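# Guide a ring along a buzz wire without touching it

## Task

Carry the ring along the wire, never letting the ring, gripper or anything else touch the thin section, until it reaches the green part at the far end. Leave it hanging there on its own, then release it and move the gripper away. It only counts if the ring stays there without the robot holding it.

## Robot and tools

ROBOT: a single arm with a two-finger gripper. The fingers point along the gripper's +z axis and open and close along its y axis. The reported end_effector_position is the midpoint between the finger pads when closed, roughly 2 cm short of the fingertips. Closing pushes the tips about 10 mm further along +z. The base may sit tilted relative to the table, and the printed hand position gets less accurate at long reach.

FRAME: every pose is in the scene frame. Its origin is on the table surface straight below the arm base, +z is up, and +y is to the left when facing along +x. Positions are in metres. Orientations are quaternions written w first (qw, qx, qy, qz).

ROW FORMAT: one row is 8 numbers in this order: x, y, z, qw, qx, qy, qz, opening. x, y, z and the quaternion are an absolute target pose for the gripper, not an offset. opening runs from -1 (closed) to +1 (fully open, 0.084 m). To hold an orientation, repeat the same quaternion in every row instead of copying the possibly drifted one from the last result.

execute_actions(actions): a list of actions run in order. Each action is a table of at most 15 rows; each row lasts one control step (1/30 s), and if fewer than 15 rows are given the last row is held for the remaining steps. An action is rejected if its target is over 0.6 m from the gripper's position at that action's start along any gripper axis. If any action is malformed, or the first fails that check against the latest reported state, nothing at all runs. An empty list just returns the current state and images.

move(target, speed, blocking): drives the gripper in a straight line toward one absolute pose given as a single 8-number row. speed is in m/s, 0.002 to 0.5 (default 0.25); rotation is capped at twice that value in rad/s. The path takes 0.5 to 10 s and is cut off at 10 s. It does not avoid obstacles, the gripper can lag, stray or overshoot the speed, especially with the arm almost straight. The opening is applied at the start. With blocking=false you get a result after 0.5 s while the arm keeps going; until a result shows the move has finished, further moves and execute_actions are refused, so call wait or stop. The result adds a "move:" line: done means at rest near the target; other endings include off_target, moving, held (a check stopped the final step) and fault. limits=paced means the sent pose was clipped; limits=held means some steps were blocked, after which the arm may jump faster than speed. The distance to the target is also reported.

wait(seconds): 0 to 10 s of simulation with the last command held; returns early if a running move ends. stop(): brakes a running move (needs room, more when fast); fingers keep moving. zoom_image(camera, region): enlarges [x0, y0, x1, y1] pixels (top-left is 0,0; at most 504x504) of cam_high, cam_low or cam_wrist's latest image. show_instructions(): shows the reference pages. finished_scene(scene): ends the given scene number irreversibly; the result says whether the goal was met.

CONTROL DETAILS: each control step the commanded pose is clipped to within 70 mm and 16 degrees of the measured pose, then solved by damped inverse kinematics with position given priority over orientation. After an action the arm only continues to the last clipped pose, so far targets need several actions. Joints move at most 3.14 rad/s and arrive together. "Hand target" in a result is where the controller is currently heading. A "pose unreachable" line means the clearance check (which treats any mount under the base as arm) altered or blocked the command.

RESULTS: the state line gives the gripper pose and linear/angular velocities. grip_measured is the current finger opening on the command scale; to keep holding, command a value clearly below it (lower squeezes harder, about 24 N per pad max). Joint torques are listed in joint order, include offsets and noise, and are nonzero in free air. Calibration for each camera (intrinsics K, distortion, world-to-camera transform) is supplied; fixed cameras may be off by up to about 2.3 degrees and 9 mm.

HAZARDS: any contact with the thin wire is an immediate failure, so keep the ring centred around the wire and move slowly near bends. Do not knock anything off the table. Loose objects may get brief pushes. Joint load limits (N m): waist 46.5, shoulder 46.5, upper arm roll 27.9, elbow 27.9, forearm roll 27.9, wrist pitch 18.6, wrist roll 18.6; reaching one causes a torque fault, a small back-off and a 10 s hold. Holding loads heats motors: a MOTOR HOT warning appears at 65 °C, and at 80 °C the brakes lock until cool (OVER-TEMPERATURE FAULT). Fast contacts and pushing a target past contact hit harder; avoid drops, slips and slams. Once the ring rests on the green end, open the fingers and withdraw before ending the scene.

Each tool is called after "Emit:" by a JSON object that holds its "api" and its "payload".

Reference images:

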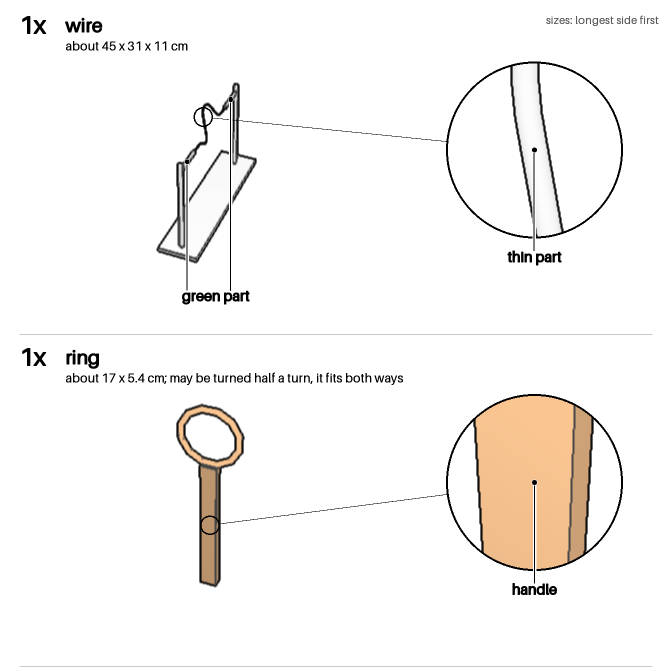

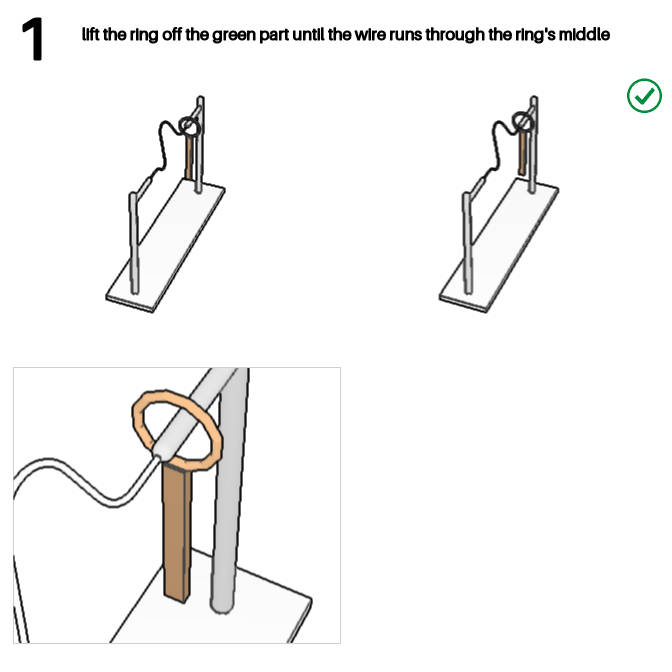

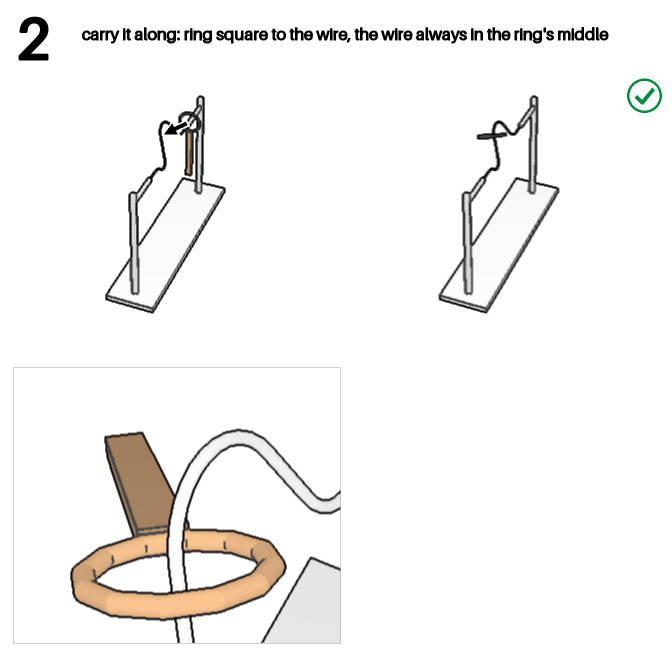

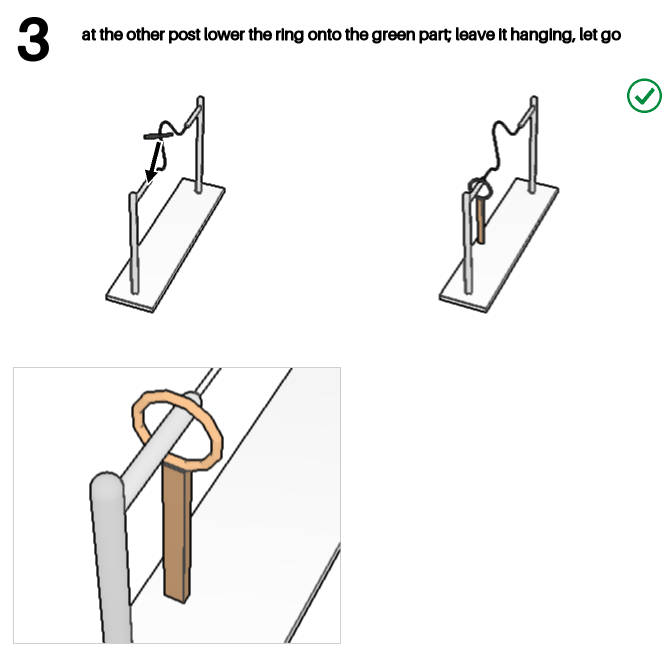

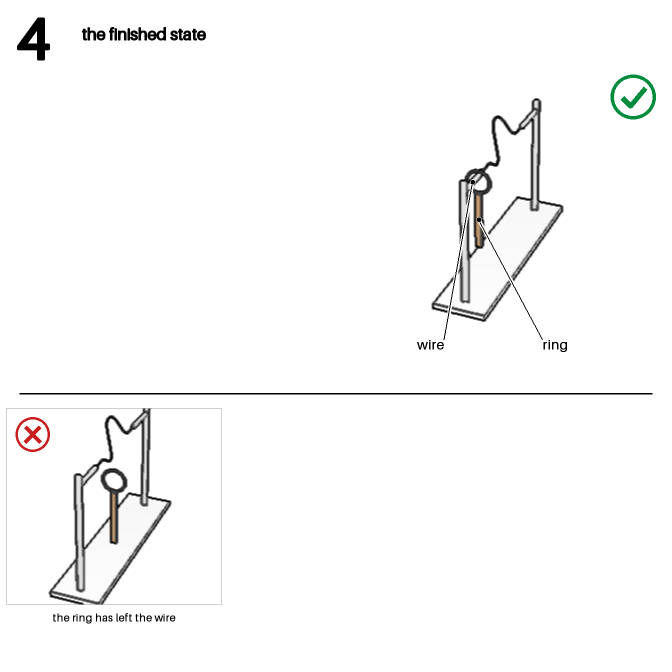

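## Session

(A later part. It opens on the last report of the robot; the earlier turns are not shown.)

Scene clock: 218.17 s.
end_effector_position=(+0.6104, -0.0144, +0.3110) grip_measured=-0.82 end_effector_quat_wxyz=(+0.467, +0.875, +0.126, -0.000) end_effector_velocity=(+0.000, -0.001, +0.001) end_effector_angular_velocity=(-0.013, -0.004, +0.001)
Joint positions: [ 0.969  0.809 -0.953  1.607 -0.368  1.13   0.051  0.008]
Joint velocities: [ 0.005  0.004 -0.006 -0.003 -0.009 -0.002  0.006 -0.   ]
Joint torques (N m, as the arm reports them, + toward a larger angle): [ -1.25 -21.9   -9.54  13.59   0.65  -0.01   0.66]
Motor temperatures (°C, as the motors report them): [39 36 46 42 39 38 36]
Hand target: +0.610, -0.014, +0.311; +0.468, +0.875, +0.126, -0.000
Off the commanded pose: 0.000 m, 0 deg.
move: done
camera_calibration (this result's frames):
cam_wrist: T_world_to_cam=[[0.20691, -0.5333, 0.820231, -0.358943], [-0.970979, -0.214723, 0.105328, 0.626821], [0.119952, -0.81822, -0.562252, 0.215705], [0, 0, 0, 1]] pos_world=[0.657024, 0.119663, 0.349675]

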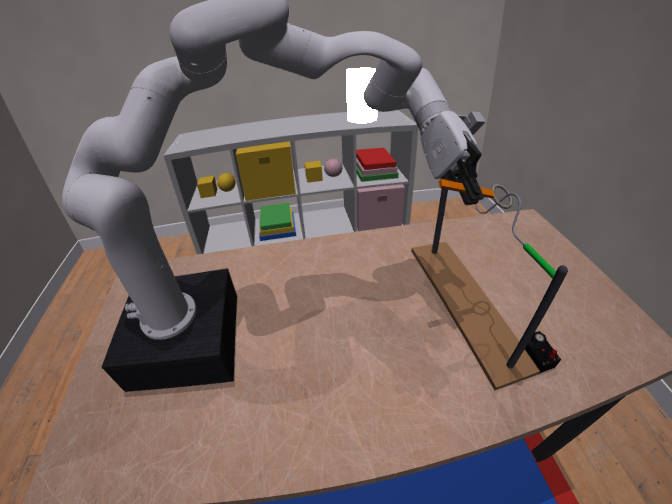

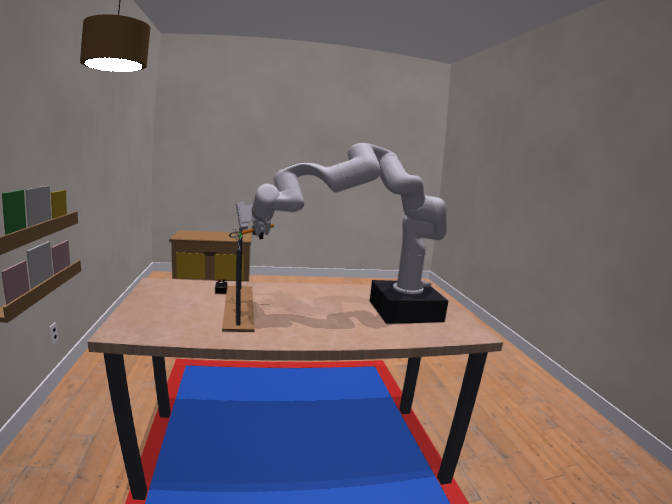

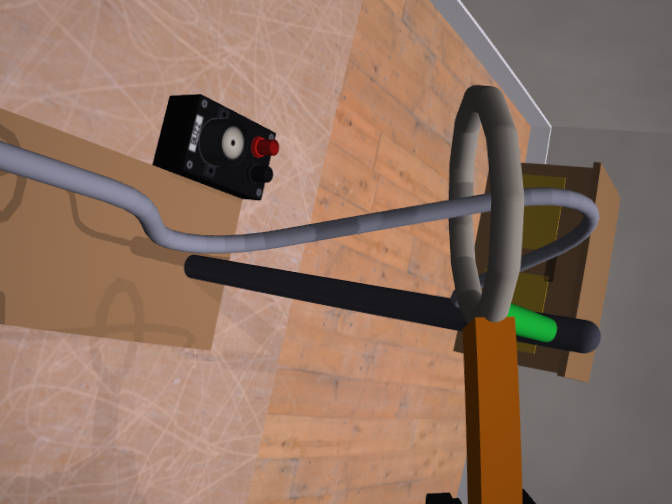

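Emit:
{"api": "move", "payload": {"target": [0.605,-0.008,0.297,0.468,0.8746,0.1256,0,-1], "speed": 0.04}}

Emit:
{"api": "zoom_image", "payload": {"camera": "cam_high", "region": [460, 160, 560, 250]}}

Scene clock: 230.80 s.
end_effector_position=(+0.6051, -0.0081, +0.2972) grip_measured=-0.82 end_effector_quat_wxyz=(+0.468, +0.875, +0.126, -0.000) end_effector_velocity=(-0.001, -0.001, -0.001) end_effector_angular_velocity=(-0.001, -0.001, -0.002)
Joint positions: [ 0.988  0.817 -0.949  1.579 -0.368  1.116  0.08   0.008]
Joint velocities: [ 0.001  0.    -0.002 -0.004 -0.    -0.002  0.003 -0.   ]
Joint torques (N m, as the arm reports them, + toward a larger angle): [ -0.52 -21.17  -9.82  12.91   0.55  -0.01   0.57]
Motor temperatures (°C, as the motors report them): [39 36 47 41 39 38 36]
Hand target: +0.605, -0.008, +0.297; +0.468, +0.875, +0.126, -0.000
Off the commanded pose: 0.000 m, 0 deg.
move: done
camera_calibration (this result's frames):
cam_wrist: T_world_to_cam=[[0.205731, -0.531953, 0.821401, -0.342808], [-0.971186, -0.214168, 0.104547, 0.62478], [0.120304, -0.819242, -0.560687, 0.212993], [0, 0, 0, 1]] pos_world=[0.65168, 0.125943, 0.335686]

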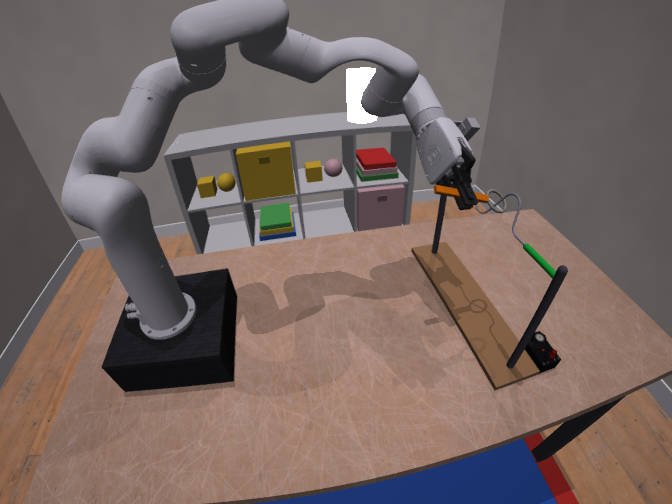

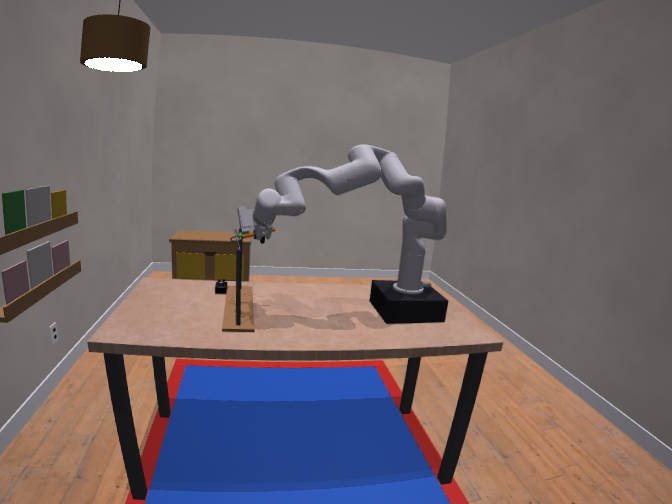

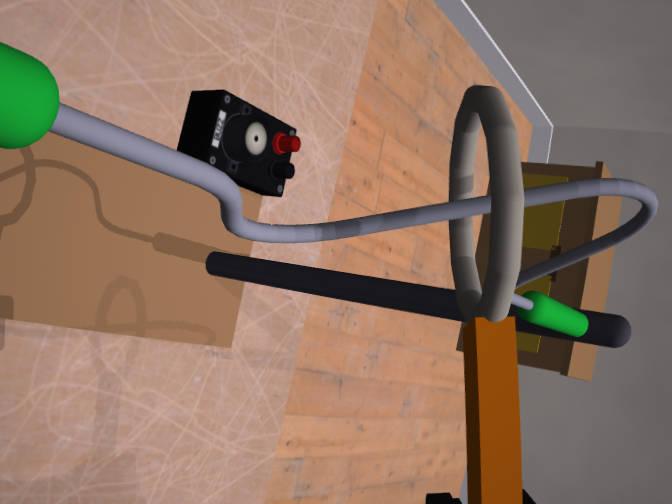

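Region (460, 160, 560, 250) of cam_high's 672x504 image, scaled by 5.040, with more detail than that image has; it fills the top 454 rows of this view, and the rest is white.

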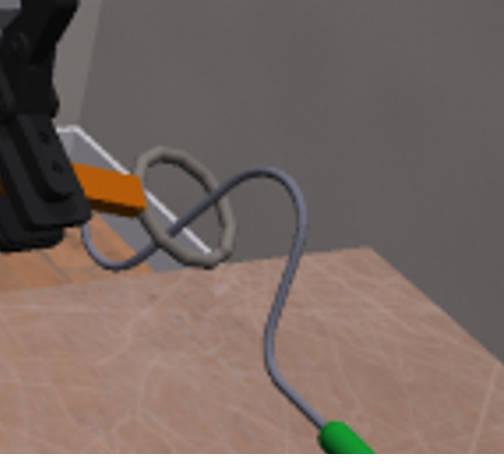

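Emit:
{"api": "move", "payload": {"target": [0.599,-0.0015,0.2835,0.408,0.9063,0.109,0,-1], "speed": 0.04}}

Emit:
{"api": "zoom_image", "payload": {"camera": "cam_high", "region": [450, 160, 550, 250]}}

Scene clock: 235.93 s.
end_effector_position=(+0.5991, -0.0016, +0.2838) grip_measured=-0.82 end_effector_quat_wxyz=(+0.409, +0.906, +0.109, +0.000) end_effector_velocity=(-0.000, +0.003, -0.002) end_effector_angular_velocity=(+0.013, +0.001, +0.001)
Joint positions: [ 0.951  0.767 -0.907  1.568 -0.283  1.109  0.068  0.008]
Joint velocities: [-0.003 -0.004  0.006 -0.     0.007 -0.001 -0.001 -0.   ]
Joint torques (N m, as the arm reports them, + toward a larger angle): [ -1.17 -21.26  -9.22  13.74   0.34  -0.14   0.57]
Motor temperatures (°C, as the motors report them): [39 36 47 41 39 38 36]
Hand target: +0.599, -0.001, +0.284; +0.408, +0.906, +0.109, +0.000
Off the commanded pose: 0.000 m, 0 deg.
move: done
camera_calibration (this result's frames):
cam_wrist: T_world_to_cam=[[0.183467, -0.643631, 0.74302, -0.291656], [-0.978708, -0.190364, 0.0767638, 0.634192], [0.0920364, -0.741283, -0.664852, 0.258156], [0, 0, 0, 1]] pos_world=[0.650438, 0.124375, 0.339658]

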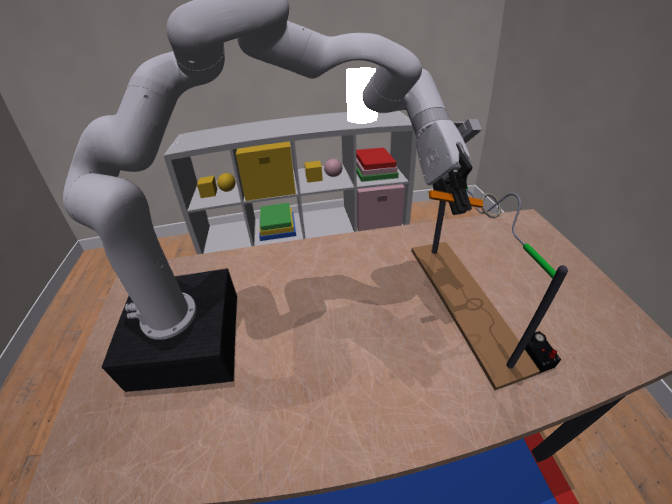

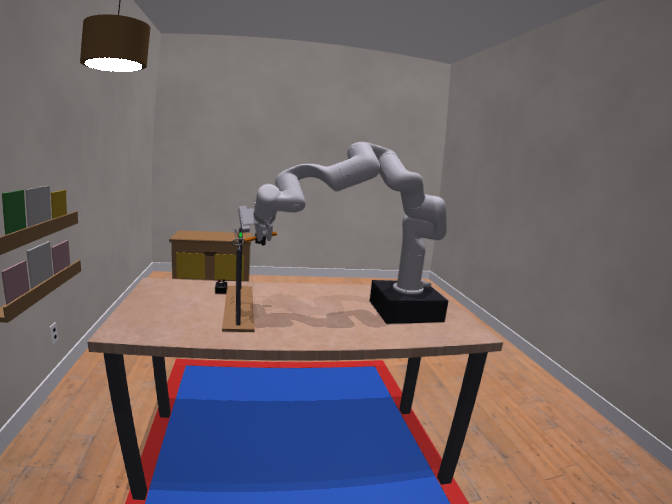

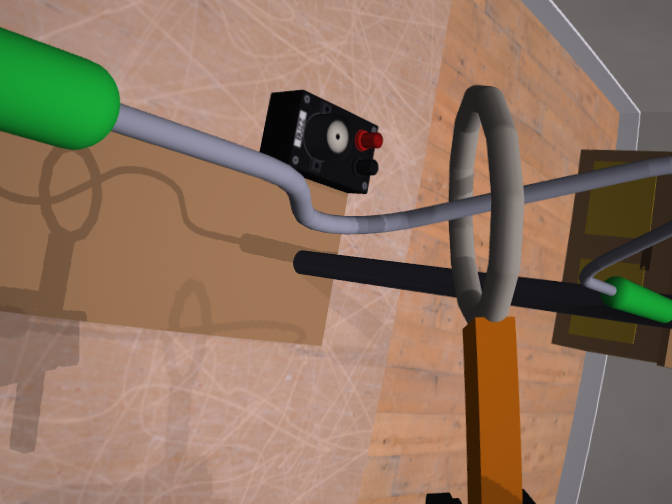

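Region (450, 160, 550, 250) of cam_high's 672x504 image, scaled by 5.040, with more detail than that image has; it fills the top 454 rows of this view, and the rest is white.

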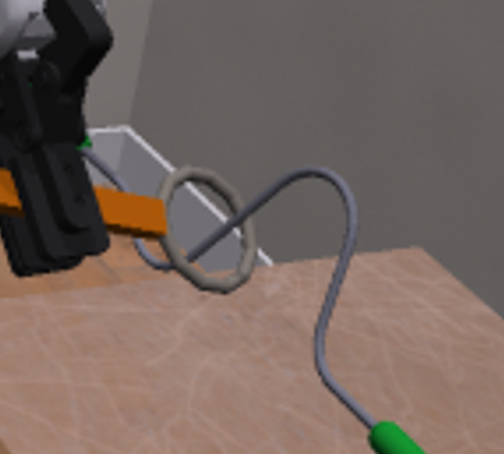

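Emit:
{"api": "move", "payload": {"target": [0.5945,0.008,0.272,0.25,0.9659,0.067,0,-1], "speed": 0.04}}

Emit:
{"api": "zoom_image", "payload": {"camera": "cam_high", "region": [450, 160, 550, 250]}}

Scene clock: 243.93 s.
end_effector_position=(+0.5946, +0.0078, +0.2725) grip_measured=-0.82 end_effector_quat_wxyz=(+0.251, +0.966, +0.067, +0.000) end_effector_velocity=(-0.000, +0.003, -0.002) end_effector_angular_velocity=(+0.015, +0.002, +0.001)
Joint positions: [ 0.808  0.654 -0.804  1.577 -0.05   1.112 -0.017  0.008]
Joint velocities: [-0.004 -0.003  0.008  0.     0.011  0.    -0.004  0.   ]
Joint torques (N m, as the arm reports them, + toward a larger angle): [ -1.22 -21.81  -7.49  14.94   0.79  -0.46   0.65]
Motor temperatures (°C, as the motors report them): [39 36 47 41 39 38 36]
Hand target: +0.595, +0.008, +0.272; +0.250, +0.966, +0.067, +0.000
Off the commanded pose: 0.001 m, 0 deg.
move: done
camera_calibration (this result's frames):
cam_wrist: T_world_to_cam=[[0.114682, -0.866087, 0.486561, -0.163855], [-0.992721, -0.118056, 0.0238419, 0.654652], [0.0367922, -0.485754, -0.873321, 0.345677], [0, 0, 0, 1]] pos_world=[0.655959, 0.103287, 0.366004]

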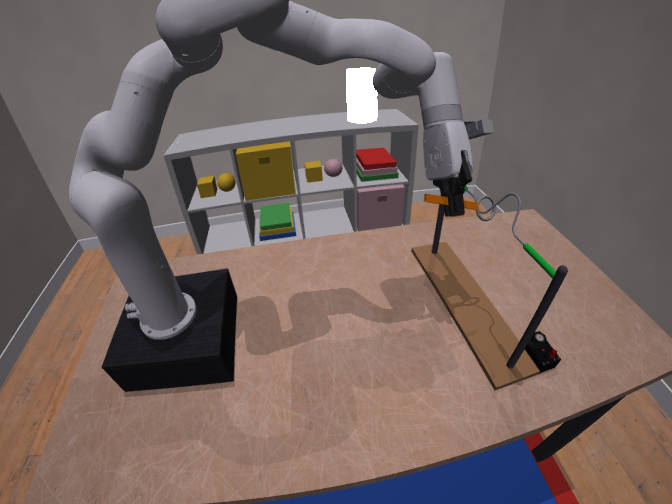

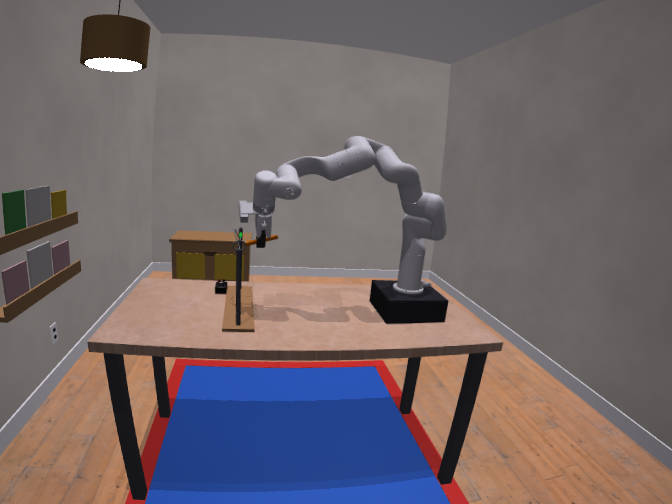

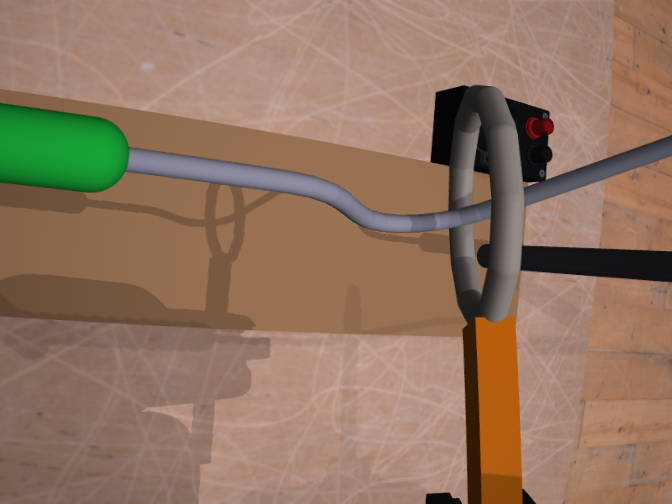

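Region (450, 160, 550, 250) of cam_high's 672x504 image, scaled by 5.040, with more detail than that image has; it fills the top 454 rows of this view, and the rest is white.

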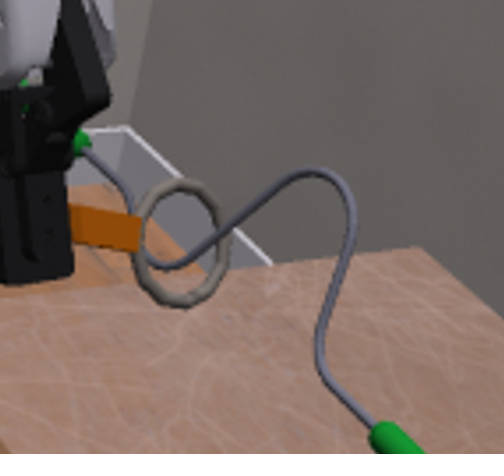

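Emit:
{"api": "move", "payload": {"target": [0.591,0.021,0.268,0,1,0,0,-1], "speed": 0.04}}

Emit:
{"api": "zoom_image", "payload": {"camera": "cam_high", "region": [450, 160, 550, 250]}}

Scene clock: 252.23 s.
end_effector_position=(+0.5911, +0.0206, +0.2685) grip_measured=-0.82 end_effector_quat_wxyz=(+0.001, +1.000, -0.000, +0.000) end_effector_velocity=(-0.001, +0.002, -0.001) end_effector_angular_velocity=(+0.014, +0.002, -0.003)
Joint positions: [ 0.551  0.55  -0.649  1.579  0.358  1.157 -0.188  0.008]
Joint velocities: [-0.005 -0.001  0.005 -0.002  0.012  0.002 -0.004  0.   ]
Joint torques (N m, as the arm reports them, + toward a larger angle): [ -0.86 -22.93  -5.39  15.76   1.08  -0.92   0.55]
Motor temperatures (°C, as the motors report them): [39 36 47 42 39 38 36]
Hand target: +0.591, +0.021, +0.268; +0.001, +1.000, -0.000, +0.000
Off the commanded pose: 0.001 m, 0 deg.
move: done
camera_calibration (this result's frames):
cam_wrist: T_world_to_cam=[[-0.0148946, -0.999881, 0.00412623, 0.0584393], [-0.999884, 0.014881, -0.00330646, 0.661556], [0.00324467, -0.004175, -0.999986, 0.392464], [0, 0, 0, 1]] pos_world=[0.661076, 0.0502262, 0.394405]

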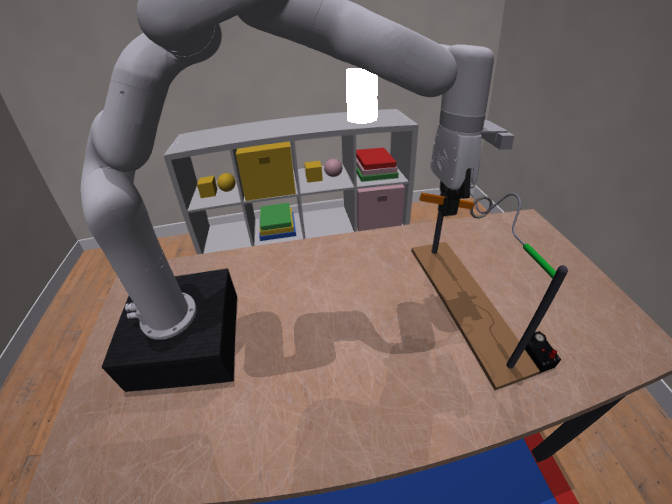

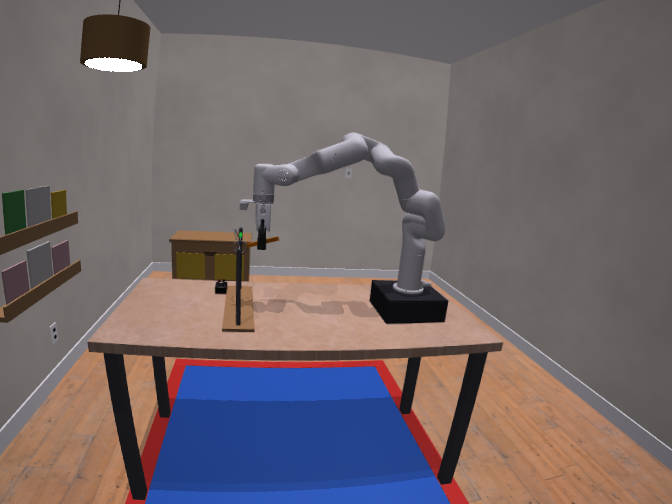

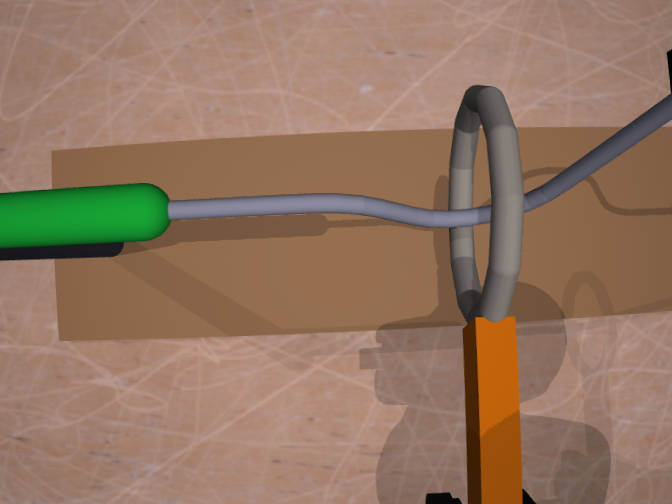

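Region (450, 160, 550, 250) of cam_high's 672x504 image, scaled by 5.040, with more detail than that image has; it fills the top 454 rows of this view, and the rest is white.

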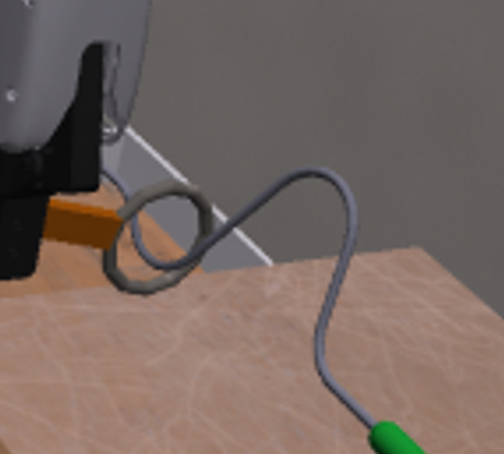

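Emit:
{"api": "zoom_image", "payload": {"camera": "cam_low", "region": [220, 215, 280, 255]}}

Region (220, 215, 280, 255) of cam_low's 672x504 image, scaled by 8.400, with more detail than that image has.

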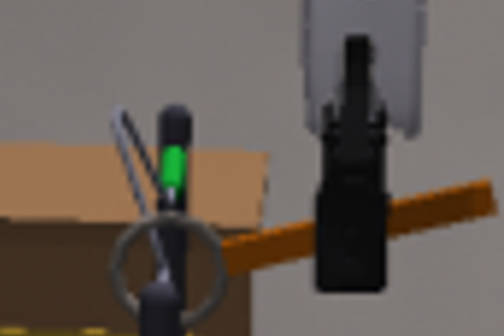

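Emit:
{"api": "move", "payload": {"target": [0.591,0.025,0.263,-0.042,0.999,-0.011,0,-1], "speed": 0.03}}

Emit:
{"api": "zoom_image", "payload": {"camera": "cam_high", "region": [450, 160, 550, 250]}}

Scene clock: 259.43 s.
end_effector_position=(+0.5910, +0.0249, +0.2631) grip_measured=-0.82 end_effector_quat_wxyz=(-0.041, +0.999, -0.011, +0.000) end_effector_velocity=(+0.001, +0.001, +0.000) end_effector_angular_velocity=(+0.009, -0.002, -0.002)
Joint positions: [ 0.506  0.548 -0.62   1.572  0.436  1.161 -0.22   0.008]
Joint velocities: [-0.004 -0.     0.002  0.001  0.009  0.001 -0.004 -0.   ]
Joint torques (N m, as the arm reports them, + toward a larger angle): [ -0.87 -22.34  -5.36  16.1    1.29  -1.18   0.41]
Motor temperatures (°C, as the motors report them): [39 36 46 42 39 38 36]
Hand target: +0.591, +0.025, +0.263; -0.042, +0.999, -0.011, +0.000
Off the commanded pose: 0.000 m, 0 deg.
move: done
camera_calibration (this result's frames):
cam_wrist: T_world_to_cam=[[-0.0361156, -0.99606, -0.0810007, 0.0975495], [-0.999342, 0.0362735, -0.000478481, 0.659803], [0.00341478, 0.0809301, -0.996714, 0.384014], [0, 0, 0, 1]] pos_world=[0.661581, 0.0421534, 0.390969]

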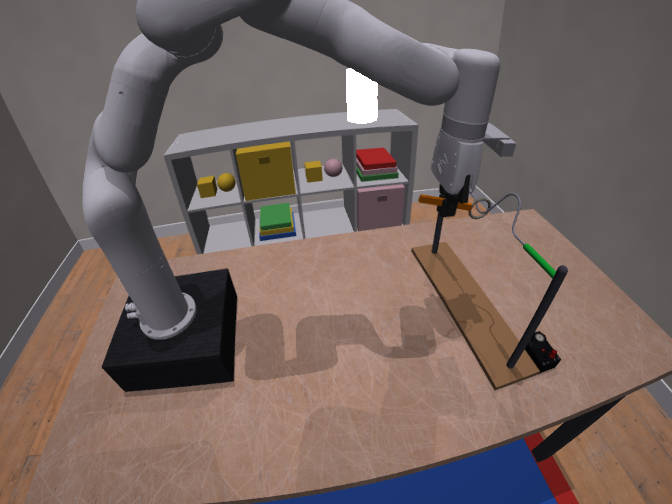

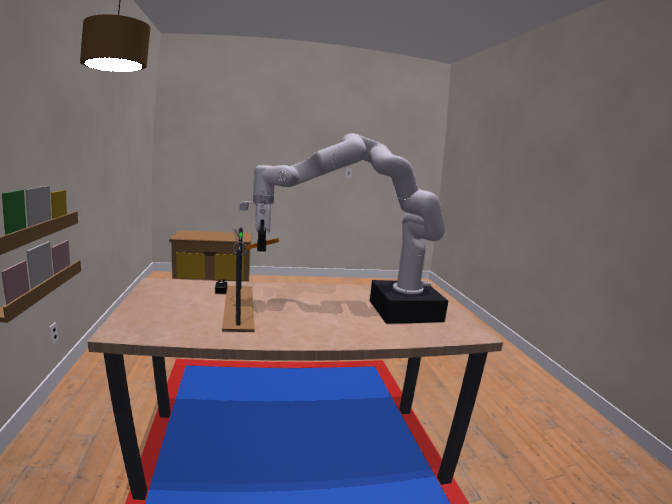

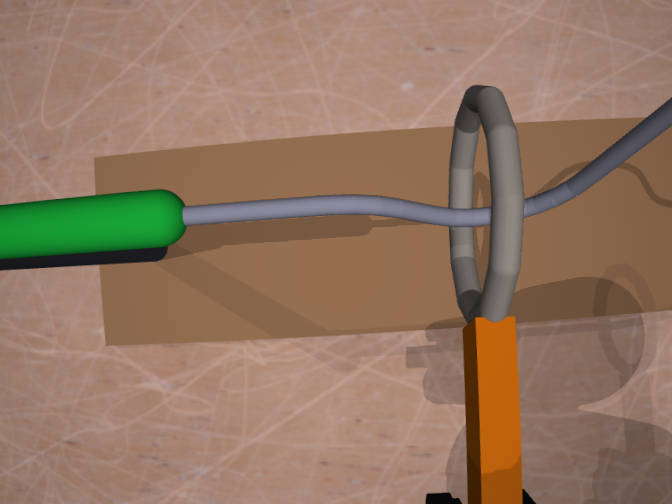

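Region (450, 160, 550, 250) of cam_high's 672x504 image, scaled by 5.040, with more detail than that image has; it fills the top 454 rows of this view, and the rest is white.

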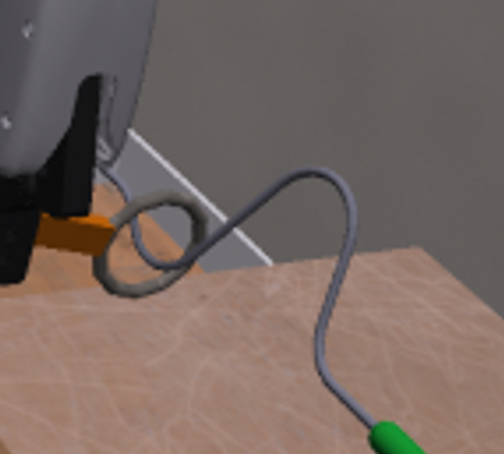

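Emit:
{"api": "move", "payload": {"target": [0.592,0.038,0.2695,-0.2337,0.9703,-0.0627,0,-1], "speed": 0.04}}

Emit:
{"api": "zoom_image", "payload": {"camera": "cam_high", "region": [430, 150, 530, 240]}}

Scene clock: 269.17 s.
end_effector_position=(+0.5920, +0.0376, +0.2696) grip_measured=-0.82 end_effector_quat_wxyz=(-0.233, +0.971, -0.063, +0.000) end_effector_velocity=(-0.000, +0.002, +0.000) end_effector_angular_velocity=(+0.013, -0.000, +0.001)
Joint positions: [ 0.305  0.538 -0.516  1.568  0.772  1.268 -0.347  0.008]
Joint velocities: [-0.005  0.001  0.005  0.     0.01   0.004 -0.005  0.   ]
Joint torques (N m, as the arm reports them, + toward a larger angle): [ -1.39 -23.51  -4.64  16.     1.38  -0.53   0.35]
Motor temperatures (°C, as the motors report them): [39 36 46 43 39 38 36]
Hand target: +0.592, +0.038, +0.270; -0.233, +0.970, -0.063, +0.000
Off the commanded pose: 0.000 m, 0 deg.
move: done
camera_calibration (this result's frames):
cam_wrist: T_world_to_cam=[[-0.136138, -0.882815, -0.44956, 0.265166], [-0.990182, 0.135773, 0.0332306, 0.642039], [0.0317018, 0.449671, -0.892632, 0.330784], [0, 0, 0, 1]] pos_world=[0.661349, -0.00182325, 0.393141]

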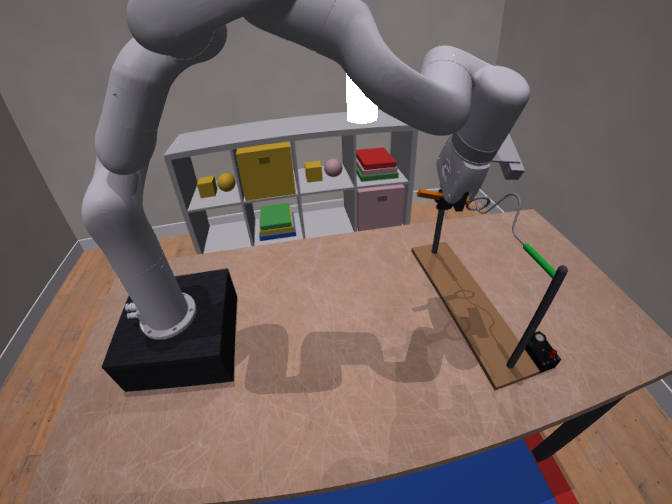

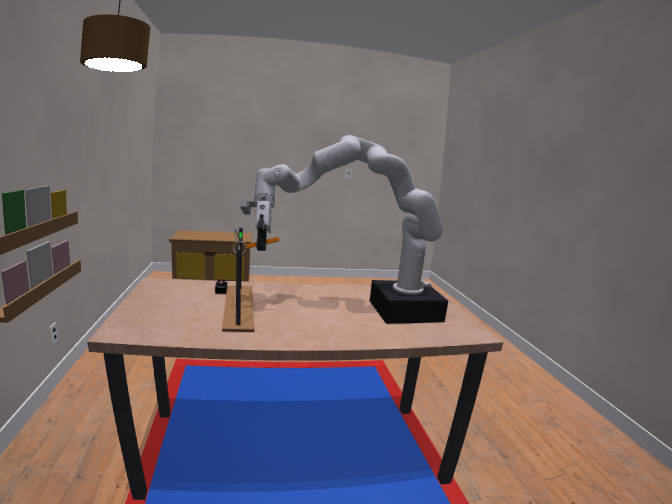

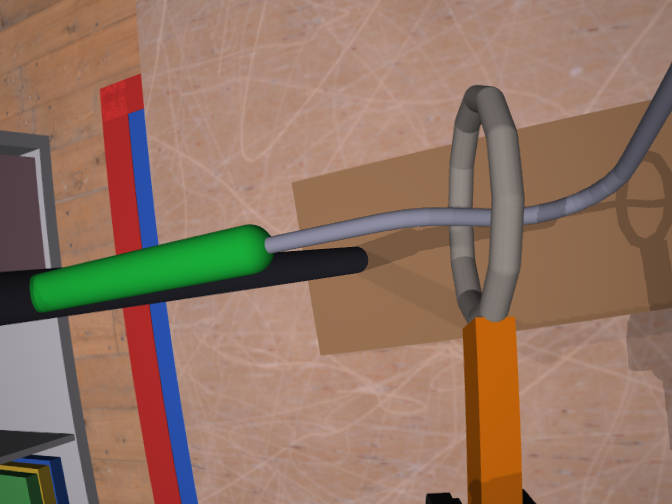

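Region (430, 150, 530, 240) of cam_high's 672x504 image, scaled by 5.040, with more detail than that image has; it fills the top 454 rows of this view, and the rest is white.

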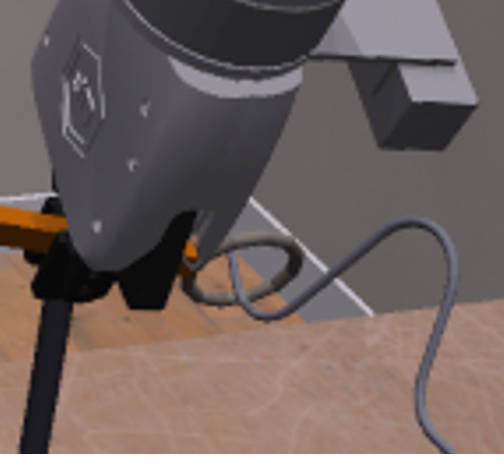

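Emit:
{"api": "move", "payload": {"target": [0.592,0.053,0.279,-0.101,0.9945,-0.027,0,-1], "speed": 0.04}}

Emit:
{"api": "zoom_image", "payload": {"camera": "cam_low", "region": [220, 220, 280, 260]}}

Scene clock: 274.20 s.
end_effector_position=(+0.5919, +0.0533, +0.2789) grip_measured=-0.82 end_effector_quat_wxyz=(-0.102, +0.994, -0.027, -0.000) end_effector_velocity=(+0.000, -0.003, +0.001) end_effector_angular_velocity=(-0.015, -0.000, -0.002)
Joint positions: [ 0.474  0.525 -0.579  1.595  0.527  1.21  -0.208  0.008]
Joint velocities: [ 0.006  0.    -0.006  0.001 -0.013 -0.002  0.007 -0.   ]
Joint torques (N m, as the arm reports them, + toward a larger angle): [ -1.15 -22.63  -5.21  16.15   1.44  -0.72   0.29]
Motor temperatures (°C, as the motors report them): [39 36 46 43 39 38 36]
Hand target: +0.592, +0.053, +0.279; -0.101, +0.994, -0.027, -0.000
Off the commanded pose: 0.000 m, 0 deg.
move: done
camera_calibration (this result's frames):
cam_wrist: T_world_to_cam=[[-0.0674139, -0.977253, -0.201077, 0.178159], [-0.997694, 0.0676076, 0.00591205, 0.655239], [0.00781676, 0.201012, -0.979558, 0.383672], [0, 0, 0, 1]] pos_world=[0.66274, 0.0526843, 0.407779]

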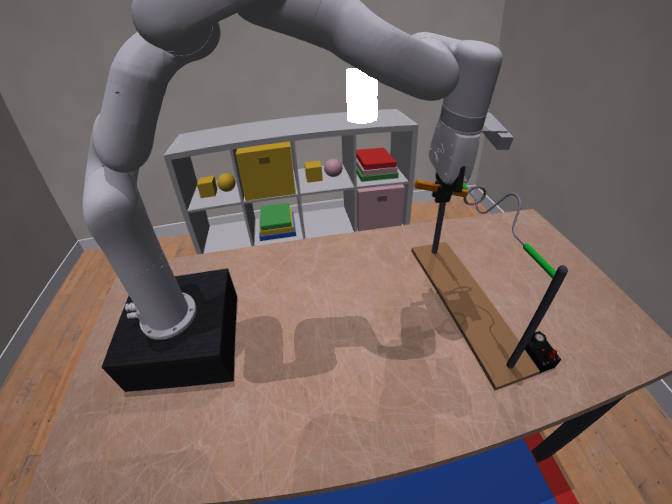

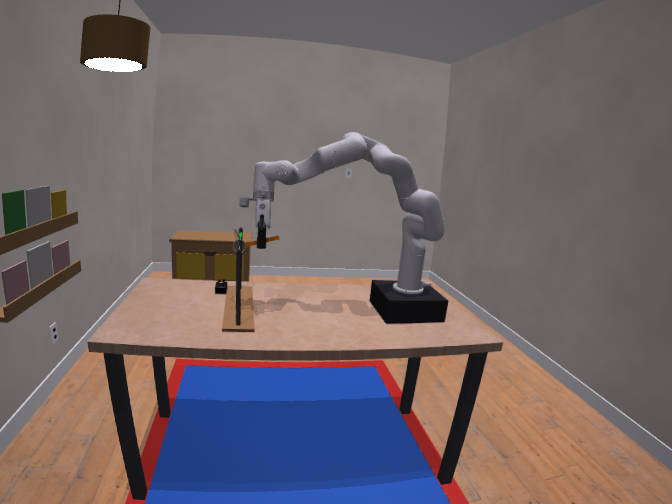

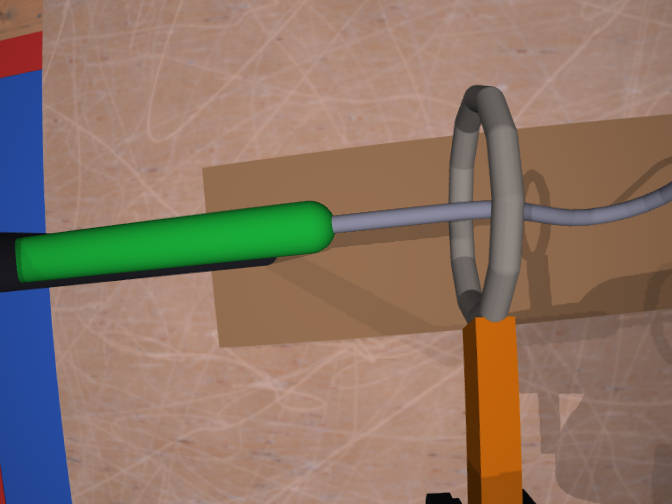

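Region (220, 220, 280, 260) of cam_low's 672x504 image, scaled by 8.400, with more detail than that image has.

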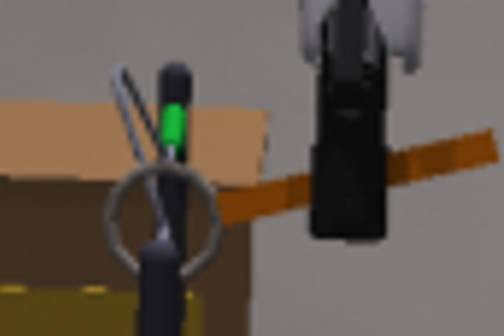

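Emit:
{"api": "move", "payload": {"target": [0.591,0.12,0.281,0,1,0,0,-1], "speed": 0.05}}

Scene clock: 279.57 s.
end_effector_position=(+0.5907, +0.1199, +0.2809) grip_measured=-0.82 end_effector_quat_wxyz=(-0.001, +1.000, +0.000, -0.000) end_effector_velocity=(+0.001, -0.003, +0.001) end_effector_angular_velocity=(-0.010, -0.001, -0.008)
Joint positions: [ 0.662  0.567 -0.605  1.661  0.345  1.207 -0.009  0.008]
Joint velocities: [ 0.002  0.003 -0.005  0.005 -0.007  0.003  0.009 -0.   ]
Joint torques (N m, as the arm reports them, + toward a larger angle): [ -1.35 -23.7   -5.43  16.04   1.12  -1.03   0.32]
Motor temperatures (°C, as the motors report them): [39 36 45 43 39 38 36]
Hand target: +0.591, +0.120, +0.281; -0.000, +1.000, +0.000, -0.000
Off the commanded pose: 0.000 m, 0 deg.
move: done
camera_calibration (this result's frames):
cam_wrist: T_world_to_cam=[[-0.0140744, -0.999901, 0.000119021, 0.158256], [-0.999899, 0.0140741, -0.00219219, 0.659497], [0.0021903, -0.000149862, -0.999998, 0.405447], [0, 0, 0, 1]] pos_world=[0.66077, 0.14902, 0.406873]

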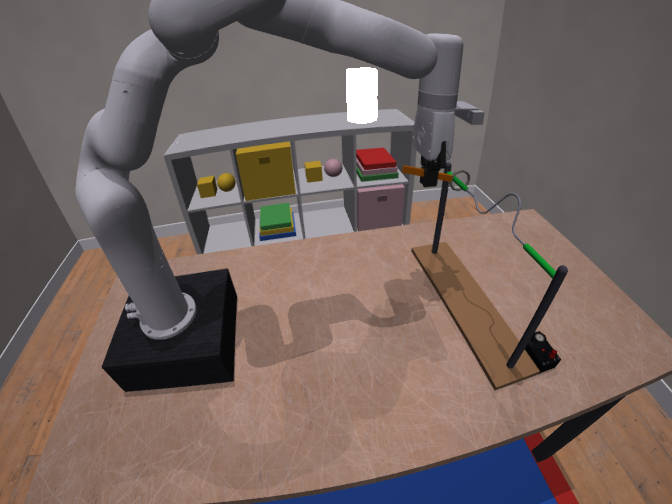

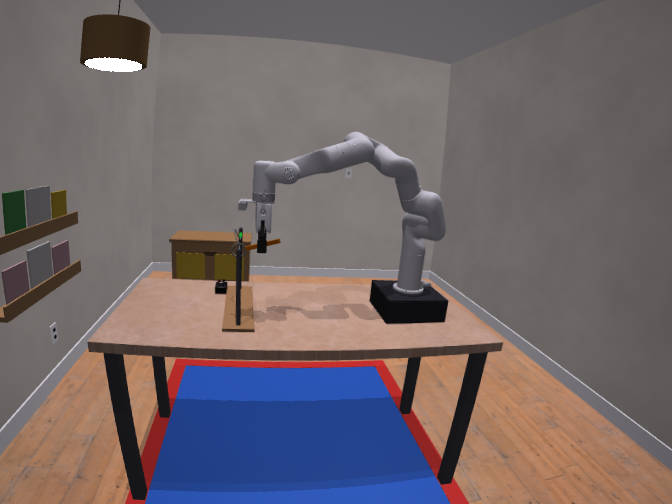

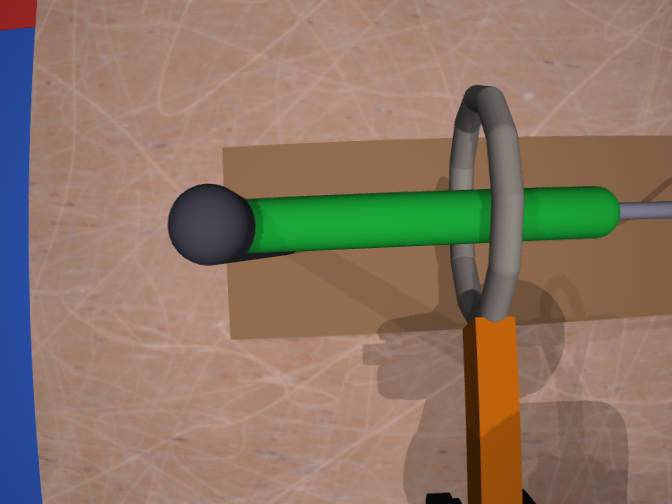

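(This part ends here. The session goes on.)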